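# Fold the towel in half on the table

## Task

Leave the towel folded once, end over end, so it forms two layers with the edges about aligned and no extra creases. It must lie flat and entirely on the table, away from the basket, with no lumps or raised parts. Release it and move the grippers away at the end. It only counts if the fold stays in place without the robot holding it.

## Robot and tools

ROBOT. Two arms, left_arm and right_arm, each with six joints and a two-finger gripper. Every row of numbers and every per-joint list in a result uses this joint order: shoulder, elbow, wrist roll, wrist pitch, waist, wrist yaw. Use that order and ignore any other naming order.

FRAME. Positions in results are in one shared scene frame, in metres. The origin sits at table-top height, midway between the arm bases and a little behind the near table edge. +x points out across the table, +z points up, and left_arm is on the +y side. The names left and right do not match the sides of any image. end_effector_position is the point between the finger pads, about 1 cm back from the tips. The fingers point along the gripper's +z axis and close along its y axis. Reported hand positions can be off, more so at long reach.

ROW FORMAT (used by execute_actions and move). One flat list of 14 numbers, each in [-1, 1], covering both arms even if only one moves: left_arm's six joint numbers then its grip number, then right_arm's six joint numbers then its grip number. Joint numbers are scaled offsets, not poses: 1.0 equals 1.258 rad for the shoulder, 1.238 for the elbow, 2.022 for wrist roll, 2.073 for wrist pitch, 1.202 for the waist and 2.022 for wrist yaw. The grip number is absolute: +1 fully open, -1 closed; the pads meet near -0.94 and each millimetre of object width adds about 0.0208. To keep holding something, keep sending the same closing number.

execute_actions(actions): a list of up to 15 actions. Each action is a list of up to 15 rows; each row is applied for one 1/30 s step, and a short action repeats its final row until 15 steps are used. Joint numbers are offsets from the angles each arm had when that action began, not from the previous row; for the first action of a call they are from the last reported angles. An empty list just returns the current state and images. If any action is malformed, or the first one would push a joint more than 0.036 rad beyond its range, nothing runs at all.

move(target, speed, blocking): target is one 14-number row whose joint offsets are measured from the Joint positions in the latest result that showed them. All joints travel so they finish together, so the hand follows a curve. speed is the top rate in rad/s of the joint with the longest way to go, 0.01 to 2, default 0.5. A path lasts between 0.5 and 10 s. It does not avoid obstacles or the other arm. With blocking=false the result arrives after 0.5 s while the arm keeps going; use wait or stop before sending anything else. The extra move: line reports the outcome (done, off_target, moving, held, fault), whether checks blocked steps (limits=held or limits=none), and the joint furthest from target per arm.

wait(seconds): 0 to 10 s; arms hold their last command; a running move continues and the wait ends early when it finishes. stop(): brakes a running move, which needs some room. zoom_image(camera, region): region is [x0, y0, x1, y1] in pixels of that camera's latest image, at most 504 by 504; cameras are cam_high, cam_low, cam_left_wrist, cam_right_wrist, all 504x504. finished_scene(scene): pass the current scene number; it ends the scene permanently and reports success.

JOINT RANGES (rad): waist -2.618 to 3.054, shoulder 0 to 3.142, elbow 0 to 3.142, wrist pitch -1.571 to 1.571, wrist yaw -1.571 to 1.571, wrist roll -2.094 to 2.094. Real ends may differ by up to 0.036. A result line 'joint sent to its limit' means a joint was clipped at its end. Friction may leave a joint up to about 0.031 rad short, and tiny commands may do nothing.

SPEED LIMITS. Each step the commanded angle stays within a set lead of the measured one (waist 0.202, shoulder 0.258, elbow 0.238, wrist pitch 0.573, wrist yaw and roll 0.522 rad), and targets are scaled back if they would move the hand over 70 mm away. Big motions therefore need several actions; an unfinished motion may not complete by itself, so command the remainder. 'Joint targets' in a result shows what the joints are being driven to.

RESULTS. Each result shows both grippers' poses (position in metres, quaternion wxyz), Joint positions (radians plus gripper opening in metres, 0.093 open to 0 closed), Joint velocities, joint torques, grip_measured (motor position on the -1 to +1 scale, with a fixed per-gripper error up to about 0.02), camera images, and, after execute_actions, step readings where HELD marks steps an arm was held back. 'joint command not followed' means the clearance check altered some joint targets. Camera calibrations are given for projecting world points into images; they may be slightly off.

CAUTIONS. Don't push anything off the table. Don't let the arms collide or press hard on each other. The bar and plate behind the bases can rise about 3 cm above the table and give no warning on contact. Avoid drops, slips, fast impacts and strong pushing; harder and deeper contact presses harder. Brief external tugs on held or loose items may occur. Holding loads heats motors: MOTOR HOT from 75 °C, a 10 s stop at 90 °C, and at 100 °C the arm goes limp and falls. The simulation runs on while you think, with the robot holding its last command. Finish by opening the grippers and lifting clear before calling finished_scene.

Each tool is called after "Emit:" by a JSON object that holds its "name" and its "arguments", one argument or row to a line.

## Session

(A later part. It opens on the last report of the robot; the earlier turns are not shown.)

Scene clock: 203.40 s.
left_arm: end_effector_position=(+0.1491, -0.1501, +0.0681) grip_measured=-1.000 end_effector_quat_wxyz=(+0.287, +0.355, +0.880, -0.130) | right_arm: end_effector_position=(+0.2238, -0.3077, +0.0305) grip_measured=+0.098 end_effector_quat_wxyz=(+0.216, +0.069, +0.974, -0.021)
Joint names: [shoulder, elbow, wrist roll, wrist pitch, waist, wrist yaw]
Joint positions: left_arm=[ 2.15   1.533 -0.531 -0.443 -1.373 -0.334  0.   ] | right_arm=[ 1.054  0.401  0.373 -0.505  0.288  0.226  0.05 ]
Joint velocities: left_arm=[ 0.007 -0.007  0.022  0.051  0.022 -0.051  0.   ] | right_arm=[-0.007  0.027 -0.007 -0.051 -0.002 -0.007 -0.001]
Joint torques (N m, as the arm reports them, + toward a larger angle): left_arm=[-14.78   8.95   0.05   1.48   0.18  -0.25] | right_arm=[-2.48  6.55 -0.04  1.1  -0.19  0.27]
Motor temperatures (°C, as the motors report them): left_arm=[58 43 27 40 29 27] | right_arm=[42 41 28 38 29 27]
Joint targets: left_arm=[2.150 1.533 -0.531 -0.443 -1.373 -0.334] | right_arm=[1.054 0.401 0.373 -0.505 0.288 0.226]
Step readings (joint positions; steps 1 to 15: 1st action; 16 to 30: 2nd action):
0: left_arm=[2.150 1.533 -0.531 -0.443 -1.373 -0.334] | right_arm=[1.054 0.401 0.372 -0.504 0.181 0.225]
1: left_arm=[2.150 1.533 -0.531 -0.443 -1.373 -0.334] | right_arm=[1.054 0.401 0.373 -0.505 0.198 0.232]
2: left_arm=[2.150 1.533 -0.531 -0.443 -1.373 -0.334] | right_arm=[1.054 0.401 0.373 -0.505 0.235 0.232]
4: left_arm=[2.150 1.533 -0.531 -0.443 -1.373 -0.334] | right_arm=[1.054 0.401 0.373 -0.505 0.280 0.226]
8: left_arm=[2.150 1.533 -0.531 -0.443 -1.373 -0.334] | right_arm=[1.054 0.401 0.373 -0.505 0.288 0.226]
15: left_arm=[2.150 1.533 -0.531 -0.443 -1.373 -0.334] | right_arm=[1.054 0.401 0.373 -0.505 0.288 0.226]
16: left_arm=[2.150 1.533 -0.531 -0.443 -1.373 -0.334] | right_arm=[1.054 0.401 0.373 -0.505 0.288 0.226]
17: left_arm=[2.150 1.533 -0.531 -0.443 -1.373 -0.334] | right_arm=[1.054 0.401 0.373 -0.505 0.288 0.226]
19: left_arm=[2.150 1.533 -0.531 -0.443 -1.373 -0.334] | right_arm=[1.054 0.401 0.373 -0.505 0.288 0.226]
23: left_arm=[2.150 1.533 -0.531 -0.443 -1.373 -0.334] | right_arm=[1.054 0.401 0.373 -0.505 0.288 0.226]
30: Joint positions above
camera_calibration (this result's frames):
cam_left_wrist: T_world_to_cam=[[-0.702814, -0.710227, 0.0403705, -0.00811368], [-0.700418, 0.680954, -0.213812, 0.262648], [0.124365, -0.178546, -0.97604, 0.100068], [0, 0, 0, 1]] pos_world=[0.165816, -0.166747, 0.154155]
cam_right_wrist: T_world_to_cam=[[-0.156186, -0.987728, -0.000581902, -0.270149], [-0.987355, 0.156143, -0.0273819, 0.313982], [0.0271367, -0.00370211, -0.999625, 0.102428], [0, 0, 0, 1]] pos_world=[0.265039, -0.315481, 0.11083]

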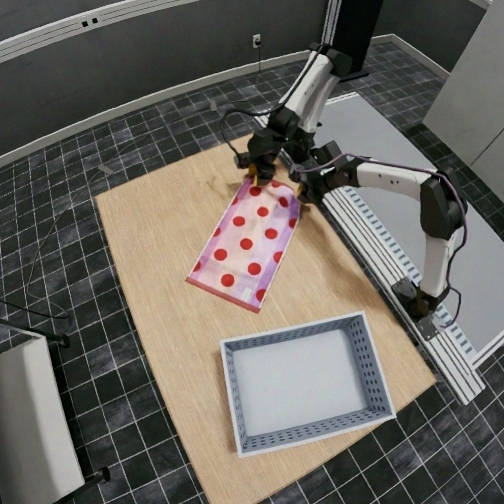

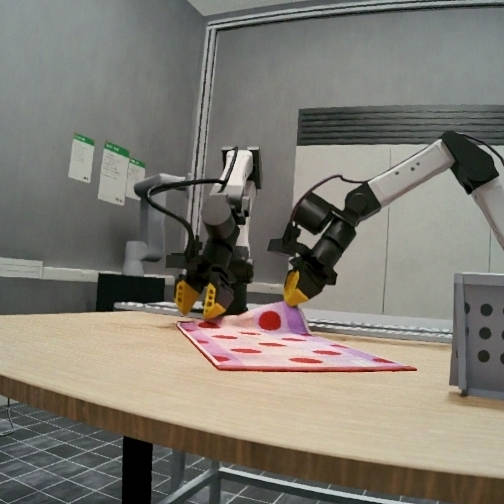

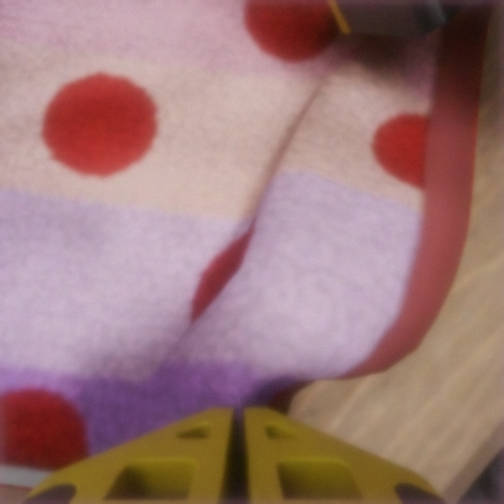

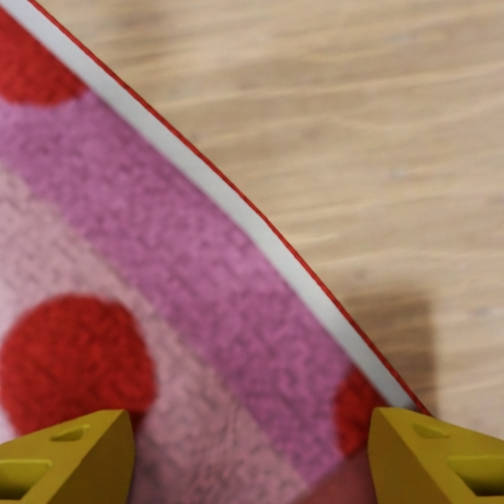

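Emit:
{"name": "execute_actions", "arguments": {
  "actions": [
    [[0,0,0,0,0,0,-1,0.09,0,0,0,0,0,0.1]],
    [[0,0,0,0,0,0,-1,0.02,0,0,0,0,0,0],[0,0,0,0,0,0,-1,0.02,0,0,0,0,0,-0.1],[0,0,0,0,0,0,-1,0.02,0,0,0,0,0,-0.2],[0,0,0,0,0,0,-1,0.02,0,0,0,0,0,-0.3],[0,0,0,0,0,0,-1,0.02,0,0,0,0,0,-0.4],[0,0,0,0,0,0,-1,0.02,0,0,0,0,0,-0.5],[0,0,0,0,0,0,-1,0.02,0,0,0,0,0,-0.6],[0,0,0,0,0,0,-1,0.02,0,0,0,0,0,-0.7],[0,0,0,0,0,0,-1,0.02,0,0,0,0,0,-0.8],[0,0,0,0,0,0,-1,0.02,0,0,0,0,0,-0.9],[0,0,0,0,0,0,-1,0.02,0,0,0,0,0,-1]],
    [[0,0,0,0,0,0,-1,0,0,0,0,0,0,-1]],
    [[0,0,0,0,0,0,-1,-0.1,0.06,0,0,0,0,-1]]
  ]
}}

Scene clock: 216.33 s.
left_arm: end_effector_position=(+0.1492, -0.1510, +0.0687) grip_measured=-1.000 end_effector_quat_wxyz=(+0.288, +0.355, +0.880, -0.132) | right_arm: end_effector_position=(+0.2468, -0.2994, +0.0577) grip_measured=-0.996 end_effector_quat_wxyz=(+0.260, +0.074, +0.963, +0.003)
Joint names: [shoulder, elbow, wrist roll, wrist pitch, waist, wrist yaw]
Joint positions: left_arm=[ 2.15   1.533 -0.531 -0.439 -1.373 -0.334  0.   ] | right_arm=[ 1.029  0.463  0.375 -0.49   0.288  0.21   0.   ]
Joint velocities: left_arm=[-0.007  0.002  0.037 -0.022  0.007  0.037  0.   ] | right_arm=[ 0.007 -0.002 -0.022 -0.007 -0.007 -0.022  0.   ]
Joint torques (N m, as the arm reports them, + toward a larger angle): left_arm=[-14.82   8.94   0.05   1.48   0.17  -0.24] | right_arm=[-3.81  8.18 -0.04  1.33 -0.19  0.34]
Motor temperatures (°C, as the motors report them): left_arm=[58 43 27 40 29 27] | right_arm=[42 41 28 38 29 27]
Joint targets: left_arm=[2.150 1.533 -0.531 -0.440 -1.373 -0.334] | right_arm=[1.017 0.480 0.375 -0.482 0.288 0.216]
Step readings (joint positions; steps 1 to 15: 1st action; 16 to 30: 2nd action; 31 to 45: 3rd action; 46 to 60: 4th action):
0: left_arm=[2.150 1.533 -0.531 -0.443 -1.373 -0.334] | right_arm=[1.054 0.401 0.373 -0.505 0.288 0.226]
1: left_arm=[2.150 1.533 -0.531 -0.443 -1.373 -0.334] | right_arm=[1.067 0.401 0.373 -0.504 0.288 0.226]
2: left_arm=[2.150 1.533 -0.531 -0.443 -1.373 -0.334] | right_arm=[1.096 0.401 0.373 -0.497 0.288 0.226]
4: left_arm=[2.150 1.533 -0.531 -0.443 -1.373 -0.334] | right_arm=[1.141 0.403 0.375 -0.492 0.288 0.226]
8: left_arm=[2.150 1.533 -0.531 -0.443 -1.373 -0.334] | right_arm=[1.143 0.406 0.375 -0.489 0.288 0.226]
15: left_arm=[2.150 1.533 -0.531 -0.443 -1.373 -0.334] | right_arm=[1.143 0.406 0.375 -0.489 0.288 0.226]
16: left_arm=[2.150 1.533 -0.531 -0.443 -1.373 -0.334] | right_arm=[1.143 0.406 0.375 -0.489 0.288 0.226]
17: left_arm=[2.150 1.533 -0.531 -0.443 -1.373 -0.334] | right_arm=[1.143 0.406 0.375 -0.488 0.288 0.223]
19: left_arm=[2.150 1.533 -0.531 -0.443 -1.373 -0.334] | right_arm=[1.143 0.406 0.375 -0.484 0.288 0.216]
23: left_arm=[2.150 1.533 -0.531 -0.443 -1.373 -0.334] | right_arm=[1.143 0.406 0.375 -0.482 0.288 0.216]
30: left_arm=[2.150 1.533 -0.531 -0.442 -1.373 -0.334] | right_arm=[1.143 0.406 0.375 -0.482 0.288 0.216]
31: left_arm=[2.150 1.533 -0.531 -0.441 -1.373 -0.334] | right_arm=[1.143 0.406 0.375 -0.482 0.288 0.216]
32: left_arm=[2.150 1.533 -0.531 -0.441 -1.373 -0.334] | right_arm=[1.143 0.406 0.375 -0.482 0.288 0.216]
34: left_arm=[2.150 1.533 -0.531 -0.440 -1.373 -0.334] | right_arm=[1.143 0.406 0.375 -0.482 0.288 0.216]
38: left_arm=[2.150 1.533 -0.531 -0.440 -1.373 -0.334] | right_arm=[1.143 0.406 0.375 -0.482 0.288 0.216]
45: left_arm=[2.150 1.533 -0.531 -0.440 -1.373 -0.334] | right_arm=[1.143 0.406 0.375 -0.482 0.288 0.216]
46: left_arm=[2.150 1.533 -0.531 -0.440 -1.373 -0.334] | right_arm=[1.129 0.410 0.375 -0.487 0.288 0.215]
47: left_arm=[2.150 1.533 -0.531 -0.440 -1.373 -0.334] | right_arm=[1.098 0.415 0.375 -0.496 0.288 0.213]
49: left_arm=[2.150 1.533 -0.531 -0.440 -1.373 -0.334] | right_arm=[1.047 0.439 0.375 -0.497 0.288 0.213]
53: left_arm=[2.150 1.533 -0.531 -0.439 -1.373 -0.334] | right_arm=[1.029 0.463 0.375 -0.489 0.288 0.211]
60: Joint positions above
camera_calibration (this result's frames):
cam_left_wrist: T_world_to_cam=[[-0.702855, -0.710032, 0.0430062, -0.00880415], [-0.700238, 0.67999, -0.217441, 0.263563], [0.125146, -0.182944, -0.975126, 0.0995973], [0, 0, 0, 1]] pos_world=[0.165905, -0.167251, 0.154808]
cam_right_wrist: T_world_to_cam=[[-0.152257, -0.986672, -0.0574128, -0.255754], [-0.980974, 0.157946, -0.112885, 0.340051], [0.120449, 0.039133, -0.991948, 0.118367], [0, 0, 0, 1]] pos_world=[0.280384, -0.310687, 0.141117]

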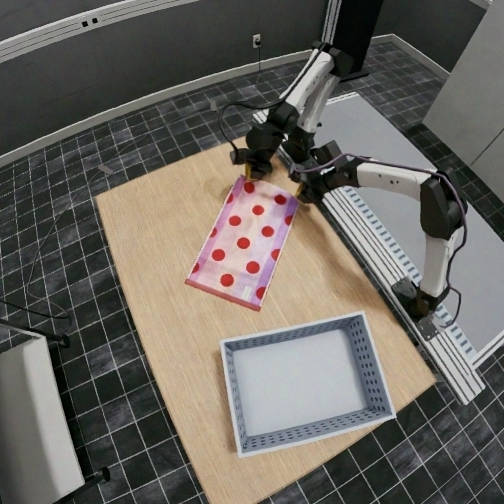

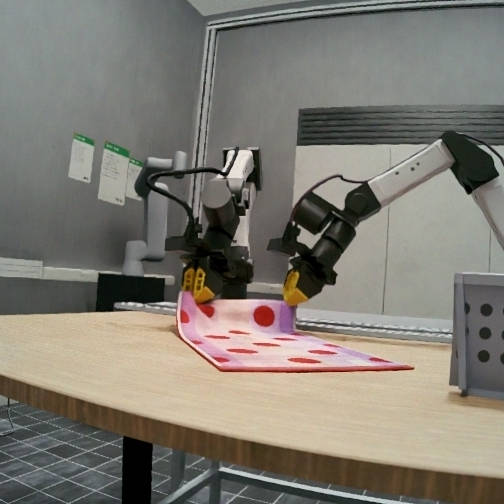

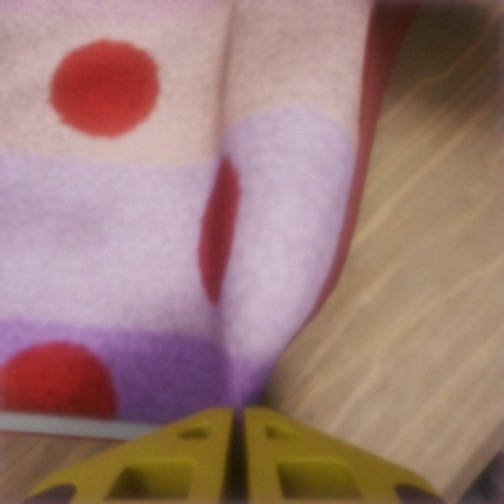

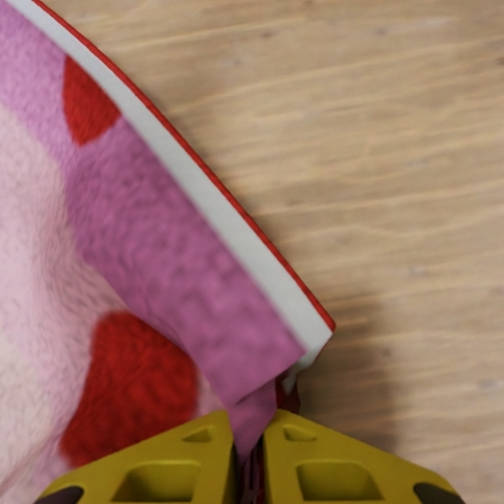

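Emit:
{"name": "zoom_image", "arguments": {
  "camera": "cam_high",
  "region": [150,150,350,350]
}}

Region (150, 150, 350, 350) of cam_high's 504x504 image, scaled by 2.520, with more detail than that image has.

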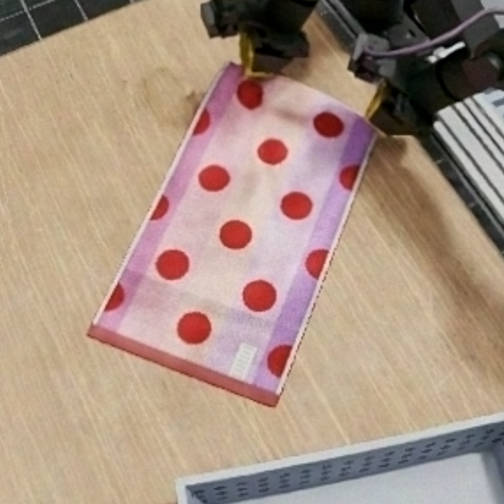

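Emit:
{"name": "move", "arguments": {
  "target": [-0.17,-0.03,0,0,0.08,0,-1,-0.03,0.2,0,0,0,0,-1],
  "speed": 0.4
}}

Scene clock: 251.07 s.
left_arm: end_effector_position=(+0.1952, -0.1348, +0.1712) grip_measured=-1.000 end_effector_quat_wxyz=(+0.348, +0.284, +0.870, -0.202) | right_arm: end_effector_position=(+0.2988, -0.2844, +0.1467) grip_measured=-0.996 end_effector_quat_wxyz=(+0.360, +0.083, +0.928, +0.051)
Joint names: [shoulder, elbow, wrist roll, wrist pitch, waist, wrist yaw]
Joint positions: left_arm=[ 1.937  1.519 -0.531 -0.423 -1.28  -0.334  0.   ] | right_arm=[ 1.008  0.686  0.375 -0.501  0.288  0.189  0.   ]
Joint velocities: left_arm=[-0.002  0.002 -0.007 -0.007  0.012  0.022  0.   ] | right_arm=[-0.002  0.002 -0.037  0.037 -0.007 -0.081  0.   ]
Joint torques (N m, as the arm reports them, + toward a larger angle): left_arm=[-13.78   7.69   0.05   1.75   0.41  -0.21] | right_arm=[-4.49  9.35 -0.05  1.69 -0.19  0.49]
Motor temperatures (°C, as the motors report them): left_arm=[59 43 27 40 29 27] | right_arm=[41 43 28 38 29 27]
Joint targets: left_arm=[1.936 1.496 -0.531 -0.438 -1.277 -0.334] | right_arm=[0.992 0.710 0.375 -0.490 0.288 0.210]
move: off_target (left_arm, right_arm); limits=none; left_arm: farthest joint: the elbow, 0.023 radians from its target (0.037 radians at the start); right_arm: farthest joint: the elbow, 0.025 radians from its target (0.248 radians at the start)
camera_calibration (this result's frames):
cam_left_wrist: T_world_to_cam=[[-0.638952, -0.750742, 0.167711, -0.00871806], [-0.744922, 0.549471, -0.378382, 0.325667], [0.191915, -0.3667, -0.910329, 0.14785], [0, 0, 0, 1]] pos_world=[0.208651, -0.131273, 0.259281]
cam_right_wrist: T_world_to_cam=[[-0.124592, -0.977598, -0.169645, -0.217078], [-0.934678, 0.173013, -0.310552, 0.418141], [0.332946, 0.119871, -0.935296, 0.150962], [0, 0, 0, 1]] pos_world=[0.313519, -0.302655, 0.234223]

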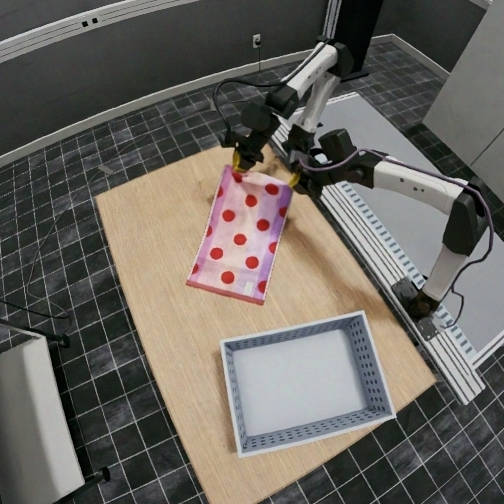

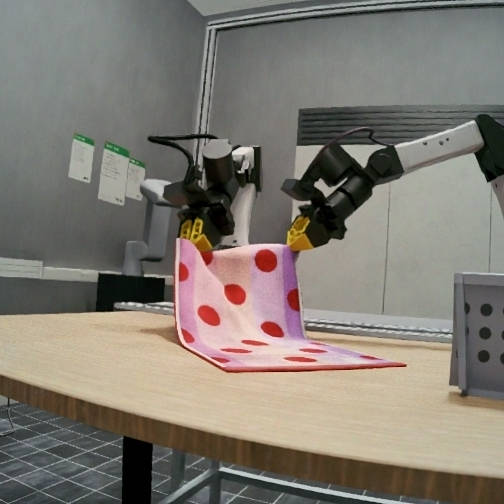

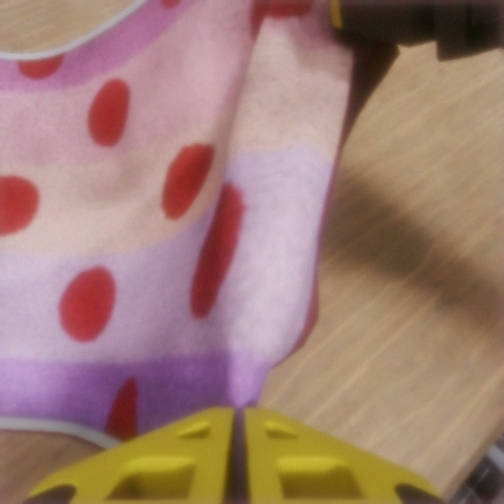

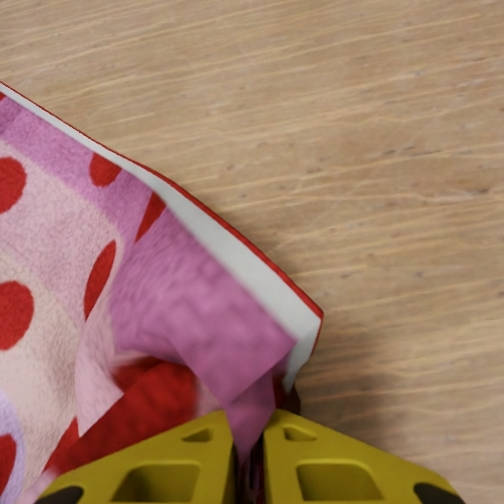

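Emit:
{"name": "move", "arguments": {
  "target": [-0.05,-0.055,0.15,0,0.225,0.08,-1,0.33,0.42,0.03,0.02,0.127,0,-1],
  "speed": 0.4
}}

Scene clock: 259.70 s.
left_arm: end_effector_position=(+0.2909, -0.0729, +0.1726) grip_measured=-1.000 end_effector_quat_wxyz=(+0.351, +0.324, +0.863, -0.162) | right_arm: end_effector_position=(+0.3959, -0.1988, +0.2209) grip_measured=-0.996 end_effector_quat_wxyz=(+0.393, +0.047, +0.912, +0.107)
Joint names: [shoulder, elbow, wrist roll, wrist pitch, waist, wrist yaw]
Joint positions: left_arm=[ 1.88   1.468 -0.236 -0.42  -1.013 -0.182  0.   ] | right_arm=[ 1.415  1.173  0.427 -0.49   0.427  0.184  0.   ]
Joint velocities: left_arm=[ 0.002  0.002  0.007  0.022  0.002 -0.066  0.   ] | right_arm=[ 0.032  0.022 -0.022 -0.037 -0.022  0.066  0.   ]
Joint torques (N m, as the arm reports them, + toward a larger angle): left_arm=[-13.27   8.01   0.17   1.87   0.43  -0.07] | right_arm=[-6.31 10.05  0.02  1.98  1.16  0.27]
Motor temperatures (°C, as the motors report them): left_arm=[59 43 27 40 29 27] | right_arm=[41 44 28 39 29 27]
Joint targets: left_arm=[1.874 1.451 -0.228 -0.423 -1.009 -0.173] | right_arm=[1.423 1.205 0.436 -0.459 0.441 0.189]
move: off_target (right_arm); limits=none; left_arm: farthest joint: the elbow, 0.018 radians from its target (0.068 radians at the start); right_arm: farthest joint: the elbow, 0.033 radians from its target (0.520 radians at the start)
camera_calibration (this result's frames):
cam_left_wrist: T_world_to_cam=[[-0.677192, -0.732762, 0.0668697, 0.128562], [-0.701355, 0.615331, -0.359817, 0.35244], [0.222513, -0.290565, -0.930623, 0.153641], [0, 0, 0, 1]] pos_world=[0.300059, -0.0780191, 0.261199]
cam_right_wrist: T_world_to_cam=[[-0.00855978, -0.96862, -0.248399, -0.13554], [-0.919724, 0.105123, -0.378229, 0.512664], [0.392473, 0.225221, -0.891763, 0.165544], [0, 0, 0, 1]] pos_world=[0.405378, -0.222464, 0.307862]

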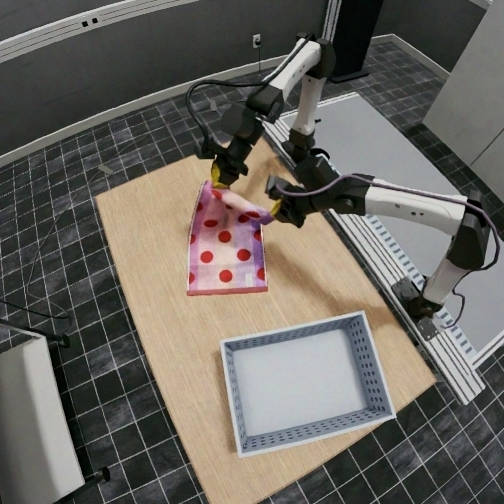

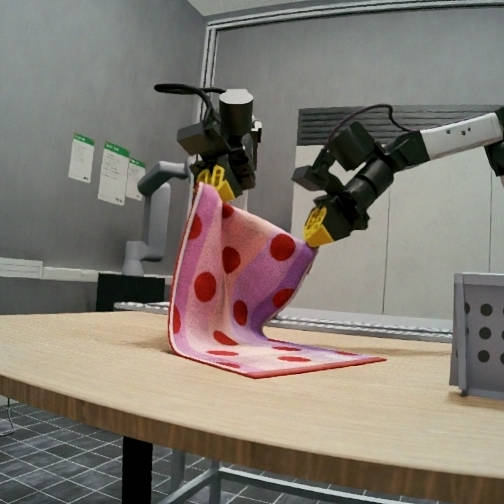

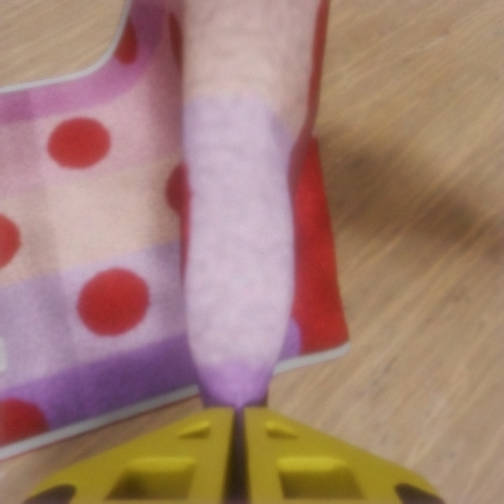

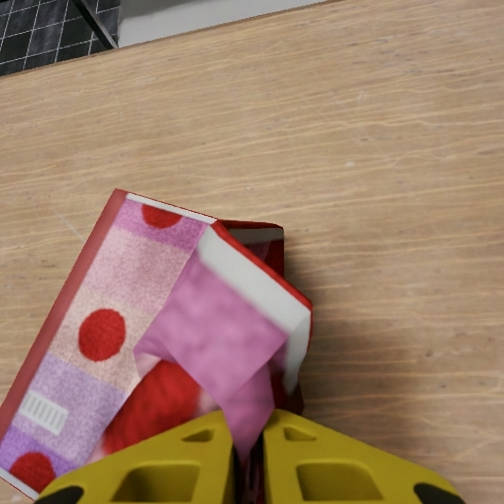

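Emit:
{"name": "move", "arguments": {
  "target": [0.07,-0.04,0.05,0,0.245,0.03,-1,0.70,0.565,0,0.08,0.127,0,-1],
  "speed": 0.4
}}

Scene clock: 283.43 s.
left_arm: end_effector_position=(+0.3902, +0.0238, +0.1226) grip_measured=-1.000 end_effector_quat_wxyz=(+0.320, +0.254, +0.908, -0.096) | right_arm: end_effector_position=(+0.5361, -0.0386, +0.0908) grip_measured=-0.995 end_effector_quat_wxyz=(+0.353, -0.020, +0.928, +0.116)
Joint names: [shoulder, elbow, wrist roll, wrist pitch, waist, wrist yaw]
Joint positions: left_arm=[ 1.947  1.435 -0.142 -0.42  -0.721 -0.132  0.   ] | right_arm=[ 2.297  1.837  0.427 -0.357  0.563  0.184  0.   ]
Joint velocities: left_arm=[-0.002 -0.007  0.007 -0.037  0.002 -0.037  0.   ] | right_arm=[ 0.007 -0.007  0.007 -0.051 -0.002 -0.007  0.   ]
Joint torques (N m, as the arm reports them, + toward a larger angle): left_arm=[-11.3    8.01   0.09   1.74   0.43   0.  ] | right_arm=[-15.26  10.07  -0.05   1.89   1.34   0.22]
Motor temperatures (°C, as the motors report them): left_arm=[57 43 27 41 29 27] | right_arm=[42 47 28 41 29 27]
Joint targets: left_arm=[1.968 1.419 -0.135 -0.420 -0.718 -0.121] | right_arm=[2.295 1.872 0.427 -0.325 0.580 0.184]
move: off_target (left_arm, right_arm); limits=none; left_arm: farthest joint: the shoulder, 0.021 radians from its target (0.088 radians at the start); right_arm: farthest joint: the elbow, 0.036 radians from its target (0.699 radians at the start)
camera_calibration (this result's frames):
cam_left_wrist: T_world_to_cam=[[-0.526008, -0.850056, 0.0268458, 0.218701], [-0.826031, 0.503119, -0.254057, 0.382933], [0.202456, -0.155812, -0.966817, 0.12214], [0, 0, 0, 1]] pos_world=[0.406625, 0.0122781, 0.209503]
cam_right_wrist: T_world_to_cam=[[0.110851, -0.970094, -0.21594, -0.0784852], [-0.948639, -0.0385019, -0.314008, 0.579703], [0.296304, 0.239657, -0.924537, 0.0134653], [0, 0, 0, 1]] pos_world=[0.554639, -0.0570454, 0.177533]

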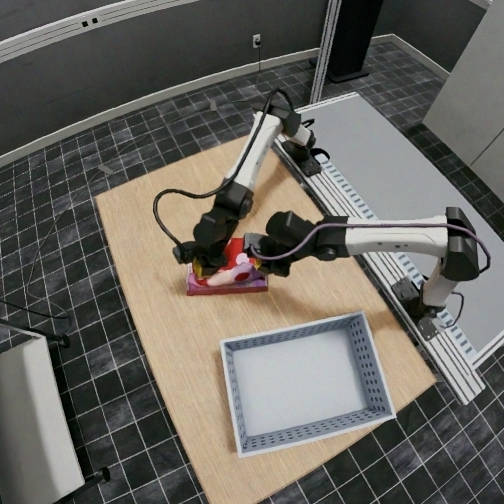

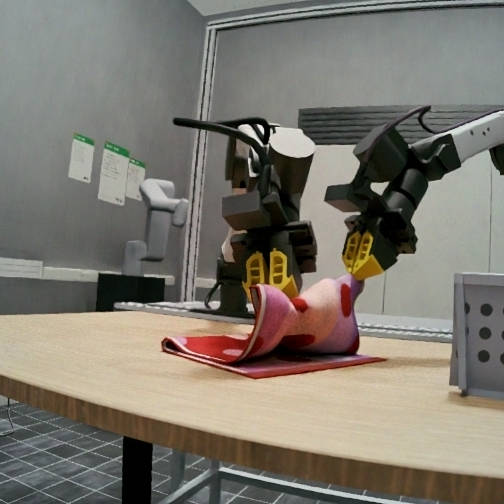

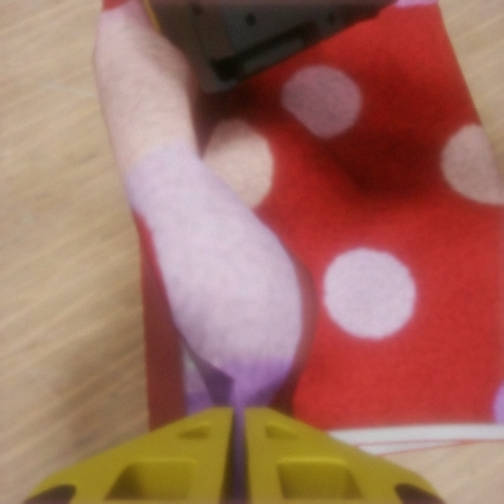

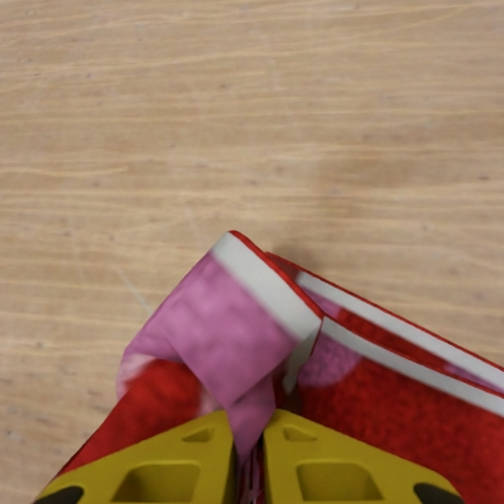

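Emit:
{"name": "move", "arguments": {
  "target": [0.11,0,0,0,0,0,-1,0.06,0.01,0,0,0,0,-1],
  "speed": 0.2
}}

Emit:
{"name": "execute_actions", "arguments": {
  "actions": [
    [[0,0,0,0,0,0,-0.8,0,0,0,0,0,0,-0.8],[0,0,0,0,0,0,-0.6,0,0,0,0,0,0,-0.6],[0,0,0,0,0,0,-0.4,0,0,0,0,0,0,-0.4],[0,0,0,0,0,0,-0.2,0,0,0,0,0,0,-0.2],[0,0,0,0,0,0,0,0,0,0,0,0,0,0],[0,0,0,0,0,0,0.3,0,0,0,0,0,0,0.3]],
    [[-0.12,0,0,0,0,0,0.3,-0.12,0,0,0,0,0,0.3]],
    [[-0.3,0,0,0,-0.15,0,0.3,-0.35,-0.1,0,0,-0.15,0,0.3]],
    [[-0.1,0,0,0,-0.05,0,0.3,-0.1,0,0,0,0,0,0.3]]
  ]
}}

Scene clock: 317.23 s.
left_arm: end_effector_position=(+0.3869, +0.0248, +0.0648) grip_measured=-1.000 end_effector_quat_wxyz=(+0.269, +0.263, +0.924, -0.071) | right_arm: end_effector_position=(+0.5321, -0.0391, +0.0503) grip_measured=-0.995 end_effector_quat_wxyz=(+0.325, -0.025, +0.940, +0.100)
Joint names: [shoulder, elbow, wrist roll, wrist pitch, waist, wrist yaw]
Joint positions: left_arm=[ 2.066  1.435 -0.142 -0.42  -0.721 -0.132  0.   ] | right_arm=[ 2.366  1.837  0.427 -0.357  0.563  0.184  0.   ]
Joint velocities: left_arm=[-0.017  0.002 -0.022 -0.037  0.002 -0.037  0.   ] | right_arm=[-0.002  0.002  0.007  0.007 -0.002  0.007  0.   ]
Joint torques (N m, as the arm reports them, + toward a larger angle): left_arm=[-12.31   9.09   0.04   1.51   0.24  -0.11] | right_arm=[-14.82   8.13  -0.05   1.49  -0.16   0.23]
Motor temperatures (°C, as the motors report them): left_arm=[54 42 27 41 29 27] | right_arm=[55 49 28 42 29 27]
Joint targets: left_arm=[2.085 1.435 -0.142 -0.420 -0.721 -0.132] | right_arm=[2.373 1.849 0.427 -0.357 0.563 0.184]
move: done; limits=none; left_arm: farthest joint: the shoulder, 0.019 radians from its target (0.139 radians at the start); right_arm: farthest joint: the elbow, 0.013 radians from its target (0.013 radians at the start)
camera_calibration (this result's frames):
cam_left_wrist: T_world_to_cam=[[-0.527387, -0.849612, 0.00484745, 0.221269], [-0.841708, 0.521686, -0.139183, 0.363202], [0.115723, -0.0774833, -0.990255, 0.100244], [0, 0, 0, 1]] pos_world=[0.410803, 0.00628238, 0.148746]
cam_right_wrist: T_world_to_cam=[[0.101978, -0.977199, -0.186231, -0.0842739], [-0.965249, -0.0519194, -0.256123, 0.568546], [0.240614, 0.205878, -0.948535, 0.00684879], [0, 0, 0, 1]] pos_world=[0.555735, -0.0542438, 0.136419]

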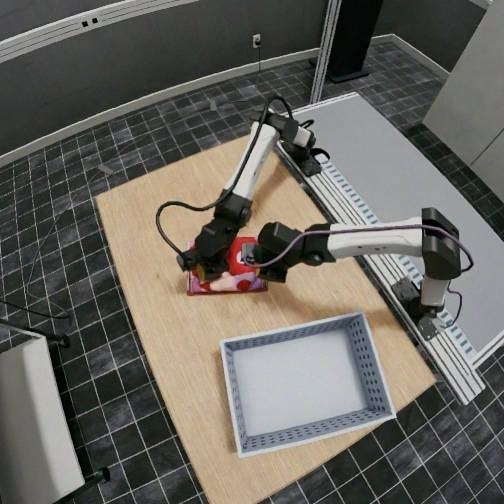

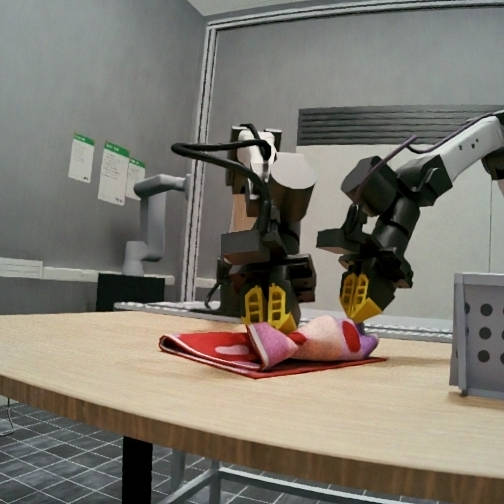

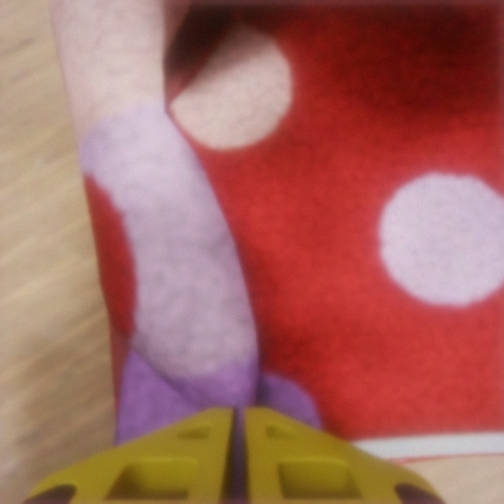

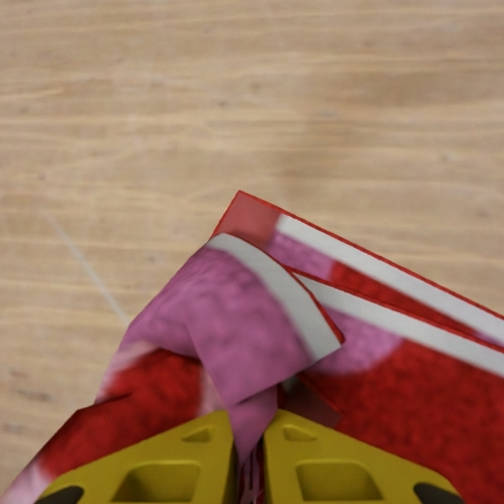

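Scene clock: 319.23 s.
left_arm: end_effector_position=(+0.2584, +0.0205, +0.4303) grip_measured=+0.298 end_effector_quat_wxyz=(+0.562, +0.268, +0.723, -0.298) | right_arm: end_effector_position=(+0.4948, -0.1916, +0.3992) grip_measured=+0.298 end_effector_quat_wxyz=(+0.572, +0.090, +0.795, +0.180)
Joint names: [shoulder, elbow, wrist roll, wrist pitch, waist, wrist yaw]
Joint positions: left_arm=[ 1.332  1.466 -0.142 -0.368 -0.956 -0.134  0.059] | right_arm=[ 1.626  1.716  0.427 -0.364  0.375  0.186  0.059]
Joint velocities: left_arm=[-0.012 -0.002  0.037 -0.022  0.012 -0.022  0.002] | right_arm=[ 0.002  0.002 -0.051 -0.007 -0.012  0.022 -0.001]
Joint torques (N m, as the arm reports them, + toward a larger angle): left_arm=[-4.74  9.22  0.05  2.29 -0.22 -0.04] | right_arm=[-8.99  7.99 -0.06  2.03 -0.26  0.15]
Motor temperatures (°C, as the motors report them): left_arm=[54 42 27 41 29 27] | right_arm=[56 48 28 42 29 27]
Joint targets: left_arm=[1.351 1.460 -0.142 -0.380 -0.961 -0.133] | right_arm=[1.628 1.721 0.427 -0.357 0.375 0.186]
Step readings (joint positions; steps 1 to 15: 1st action; 16 to 30: 2nd action; 31 to 45: 3rd action; 46 to 60: 4th action):
0: left_arm=[2.066 1.435 -0.142 -0.420 -0.721 -0.132] | right_arm=[2.366 1.837 0.427 -0.357 0.563 0.184]
1: left_arm=[2.066 1.435 -0.142 -0.420 -0.721 -0.132] | right_arm=[2.366 1.837 0.427 -0.357 0.563 0.184]
2: left_arm=[2.066 1.435 -0.142 -0.420 -0.721 -0.132] | right_arm=[2.366 1.837 0.427 -0.357 0.563 0.184]
4: left_arm=[2.066 1.435 -0.142 -0.420 -0.721 -0.132] | right_arm=[2.366 1.837 0.427 -0.357 0.563 0.184]
8: left_arm=[2.066 1.435 -0.142 -0.420 -0.721 -0.132] | right_arm=[2.366 1.837 0.427 -0.357 0.563 0.184]
15: left_arm=[2.066 1.435 -0.142 -0.420 -0.721 -0.132] | right_arm=[2.366 1.837 0.427 -0.357 0.563 0.184]
16: left_arm=[2.053 1.433 -0.142 -0.421 -0.721 -0.132] | right_arm=[2.357 1.835 0.427 -0.359 0.563 0.184]
17: left_arm=[2.030 1.425 -0.142 -0.434 -0.721 -0.132] | right_arm=[2.341 1.828 0.427 -0.370 0.563 0.184]
19: left_arm=[1.968 1.423 -0.142 -0.442 -0.721 -0.132] | right_arm=[2.296 1.825 0.427 -0.380 0.563 0.184]
23: left_arm=[1.892 1.440 -0.142 -0.417 -0.721 -0.132] | right_arm=[2.218 1.825 0.427 -0.366 0.563 0.184]
30: left_arm=[1.894 1.442 -0.142 -0.412 -0.721 -0.132] | right_arm=[2.213 1.825 0.427 -0.360 0.563 0.184]
31: left_arm=[1.883 1.441 -0.142 -0.413 -0.728 -0.134] | right_arm=[2.201 1.814 0.427 -0.357 0.556 0.180]
32: left_arm=[1.862 1.434 -0.142 -0.424 -0.740 -0.137] | right_arm=[2.178 1.788 0.427 -0.363 0.546 0.175]
34: left_arm=[1.797 1.431 -0.142 -0.436 -0.782 -0.137] | right_arm=[2.120 1.751 0.427 -0.376 0.506 0.174]
38: left_arm=[1.617 1.431 -0.142 -0.429 -0.866 -0.136] | right_arm=[1.984 1.725 0.427 -0.382 0.418 0.177]
45: left_arm=[1.476 1.460 -0.142 -0.380 -0.901 -0.133] | right_arm=[1.753 1.721 0.427 -0.357 0.375 0.186]
46: left_arm=[1.469 1.458 -0.142 -0.383 -0.905 -0.135] | right_arm=[1.734 1.720 0.427 -0.354 0.375 0.186]
47: left_arm=[1.453 1.451 -0.142 -0.394 -0.916 -0.136] | right_arm=[1.715 1.716 0.427 -0.365 0.375 0.186]
49: left_arm=[1.405 1.449 -0.142 -0.402 -0.942 -0.136] | right_arm=[1.675 1.716 0.427 -0.369 0.375 0.186]
53: left_arm=[1.335 1.463 -0.142 -0.377 -0.956 -0.134] | right_arm=[1.626 1.716 0.427 -0.363 0.375 0.186]
60: Joint positions above
camera_calibration (this result's frames):
cam_left_wrist: T_world_to_cam=[[-0.731744, -0.667478, 0.137931, 0.139902], [-0.472853, 0.351403, -0.808039, 0.5041], [0.490878, -0.656498, -0.572755, 0.211964], [0, 0, 0, 1]] pos_world=[0.236689, 0.0553931, 0.509439]
cam_right_wrist: T_world_to_cam=[[0.0616479, -0.912228, -0.405018, -0.0447923], [-0.678464, 0.259321, -0.687342, 0.703863], [0.732042, 0.317163, -0.602927, 0.0182964], [0, 0, 0, 1]] pos_world=[0.466913, -0.22919, 0.476684]

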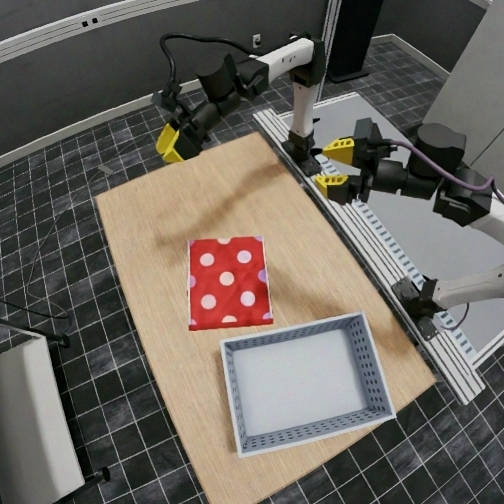

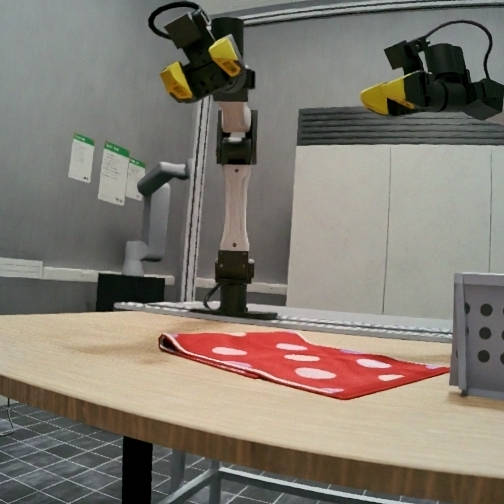

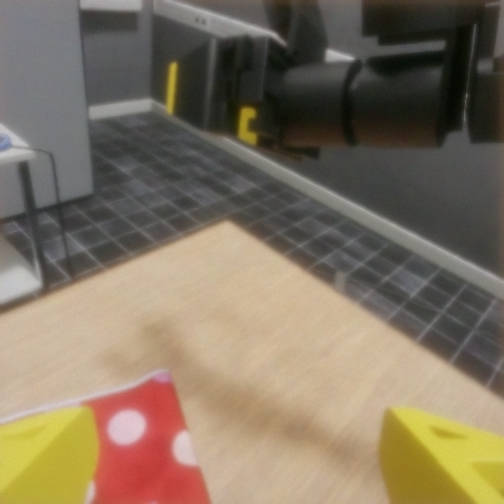

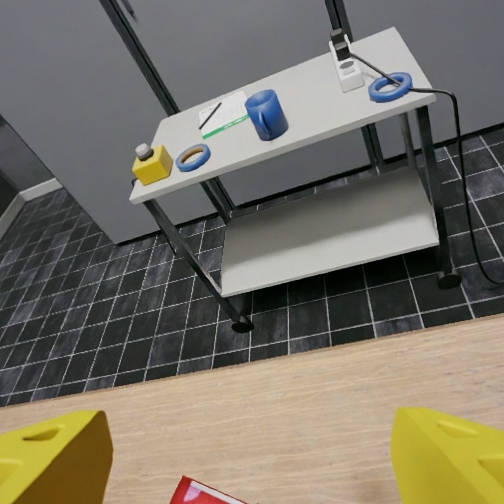

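Emit:
{"name": "zoom_image", "arguments": {
  "camera": "cam_high",
  "region": [150,200,330,380]
}}

Emit:
{"name": "zoom_image", "arguments": {
  "camera": "cam_low",
  "region": [130,270,504,450]
}}

Region (150, 200, 330, 380) of cam_high's 504x504 image, scaled by 2.800, with more detail than that image has.

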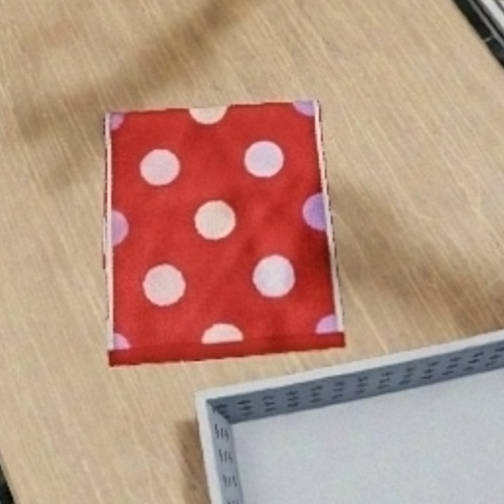

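Region (130, 270, 504, 450) of cam_low's 504x504 image, scaled by 1.348, with more detail than that image has; it fills the top 243 rows of this view, and the rest is white.

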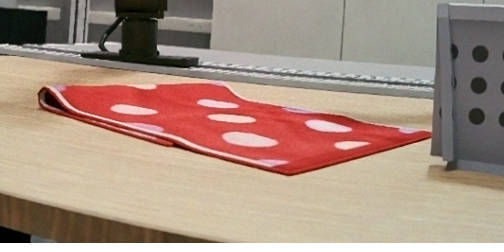

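Emit:
{"name": "move", "arguments": {
  "target": [0.57,0.045,0,0,0.12,0,-1,0.455,0,0,0,0.095,0,-1],
  "speed": 0.8
}}

Scene clock: 369.47 s.
left_arm: end_effector_position=(+0.3762, -0.0305, +0.1097) grip_measured=-1.000 end_effector_quat_wxyz=(+0.325, +0.294, +0.892, -0.113) | right_arm: end_effector_position=(+0.5340, -0.1000, +0.0840) grip_measured=-1.000 end_effector_quat_wxyz=(+0.333, +0.018, +0.939, +0.086)
Joint names: [shoulder, elbow, wrist roll, wrist pitch, waist, wrist yaw]
Joint positions: left_arm=[ 2.049  1.51  -0.142 -0.376 -0.815 -0.134  0.   ] | right_arm=[ 2.214  1.716  0.427 -0.375  0.475  0.187  0.   ]
Joint velocities: left_arm=[ 0.002  0.007  0.007  0.081 -0.002  0.007  0.   ] | right_arm=[ 0.007  0.002 -0.037  0.037 -0.007 -0.037  0.   ]
Joint torques (N m, as the arm reports them, + toward a larger angle): left_arm=[-14.31  10.51   0.05   1.84   0.38  -0.11] | right_arm=[-15.75   7.24  -0.04   1.62   1.21   0.23]
Motor temperatures (°C, as the motors report them): left_arm=[45 44 27 45 29 27] | right_arm=[50 46 28 44 29 27]
Joint targets: left_arm=[2.049 1.522 -0.142 -0.368 -0.811 -0.134] | right_arm=[2.198 1.716 0.427 -0.364 0.490 0.187]
move: done; limits=none; left_arm: farthest joint: the elbow, 0.011 radians from its target (0.056 radians at the start); right_arm: farthest joint: the shoulder, 0.016 radians from its target (0.572 radians at the start)
camera_calibration (this result's frames):
cam_left_wrist: T_world_to_cam=[[-0.601929, -0.798149, 0.0252926, 0.195821], [-0.772062, 0.573582, -0.273723, 0.3794], [0.203964, -0.184289, -0.961476, 0.10197], [0, 0, 0, 1]] pos_world=[0.389993, -0.0425302, 0.19694]
cam_right_wrist: T_world_to_cam=[[0.0148826, -0.982102, -0.18776, -0.0915735], [-0.96368, 0.0359876, -0.264623, 0.584519], [0.266644, 0.184879, -0.945897, 0.0346782], [0, 0, 0, 1]] pos_world=[0.555405, -0.117381, 0.170285]

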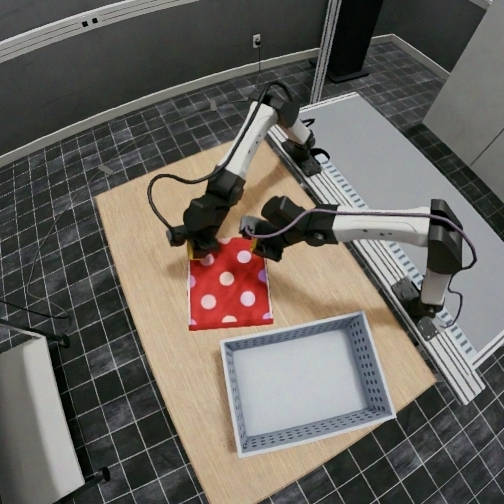

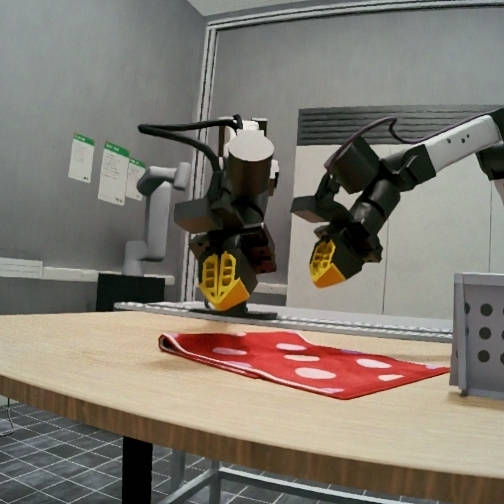

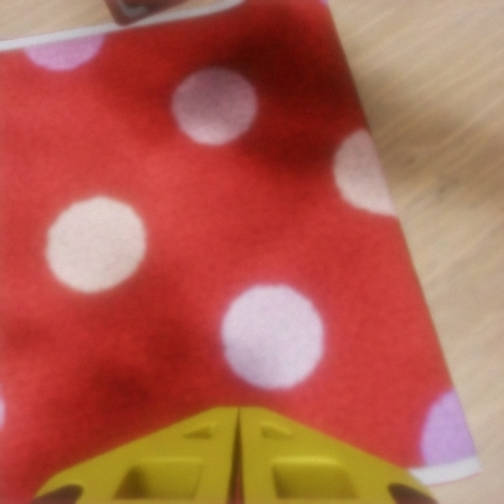

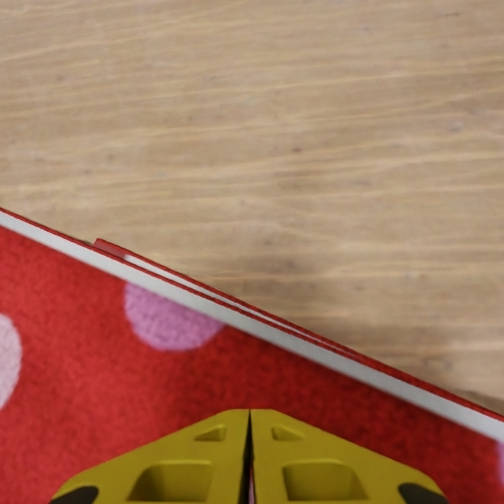

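Emit:
{"name": "move", "arguments": {
  "target": [0.19,0,0,0,0,0,-1,0.15,0,0,0,0,0,-1],
  "speed": 0.25
}}

Scene clock: 376.03 s.
left_arm: end_effector_position=(+0.3708, -0.0268, +0.0205) grip_measured=-1.000 end_effector_quat_wxyz=(+0.258, +0.308, +0.913, -0.074) | right_arm: end_effector_position=(+0.5301, -0.1004, +0.0253) grip_measured=-1.000 end_effector_quat_wxyz=(+0.297, +0.013, +0.953, +0.063)
Joint names: [shoulder, elbow, wrist roll, wrist pitch, waist, wrist yaw]
Joint positions: left_arm=[ 2.23   1.513 -0.142 -0.36  -0.815 -0.137  0.   ] | right_arm=[ 2.326  1.716  0.427 -0.354  0.475  0.194  0.   ]
Joint velocities: left_arm=[ 0.002 -0.007 -0.051 -0.051 -0.017 -0.007  0.   ] | right_arm=[-0.007  0.007 -0.007  0.037 -0.007 -0.081  0.   ]
Joint torques (N m, as the arm reports them, + toward a larger angle): left_arm=[-10.25   8.46   0.04   1.33   0.3   -0.09] | right_arm=[-7.83  6.96 -0.05  1.19 -0.21  0.15]
Motor temperatures (°C, as the motors report them): left_arm=[47 44 27 44 29 27] | right_arm=[52 46 28 43 29 27]
Joint targets: left_arm=[2.288 1.510 -0.142 -0.376 -0.815 -0.134] | right_arm=[2.403 1.716 0.427 -0.375 0.475 0.187]
move: off_target (left_arm, right_arm); limits=none; left_arm: farthest joint: the shoulder, 0.058 radians from its target (0.239 radians at the start); right_arm: farthest joint: the shoulder, 0.077 radians from its target (0.189 radians at the start)
camera_calibration (this result's frames):
cam_left_wrist: T_world_to_cam=[[-0.602614, -0.797995, -0.00775617, 0.198737], [-0.792013, 0.599231, -0.116779, 0.353568], [0.0978368, -0.0642296, -0.993128, 0.0612943], [0, 0, 0, 1]] pos_world=[0.393795, -0.0493404, 0.103704]
cam_right_wrist: T_world_to_cam=[[0.00157948, -0.989749, -0.142807, -0.0978379], [-0.981338, 0.0259256, -0.190536, 0.571778], [0.192285, 0.140443, -0.971237, 0.0159136], [0, 0, 0, 1]] pos_world=[0.558202, -0.113894, 0.110428]

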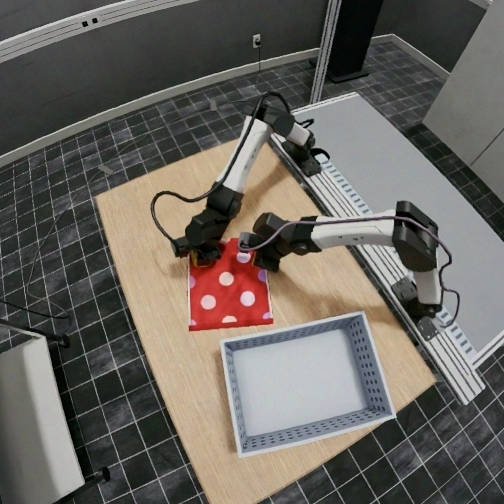

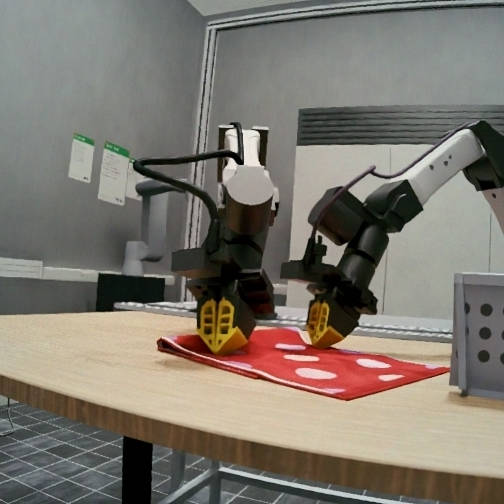

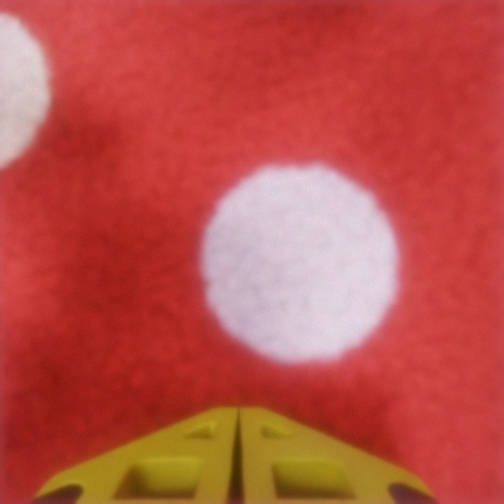

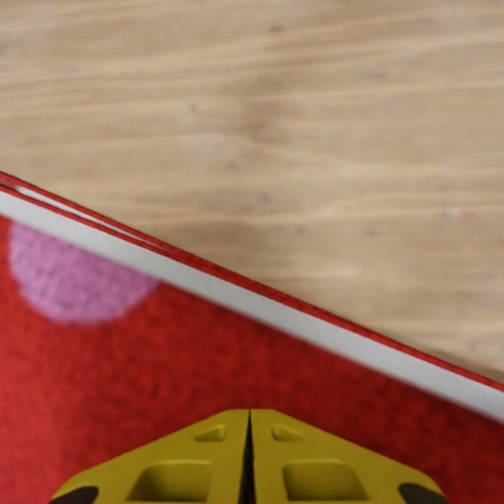

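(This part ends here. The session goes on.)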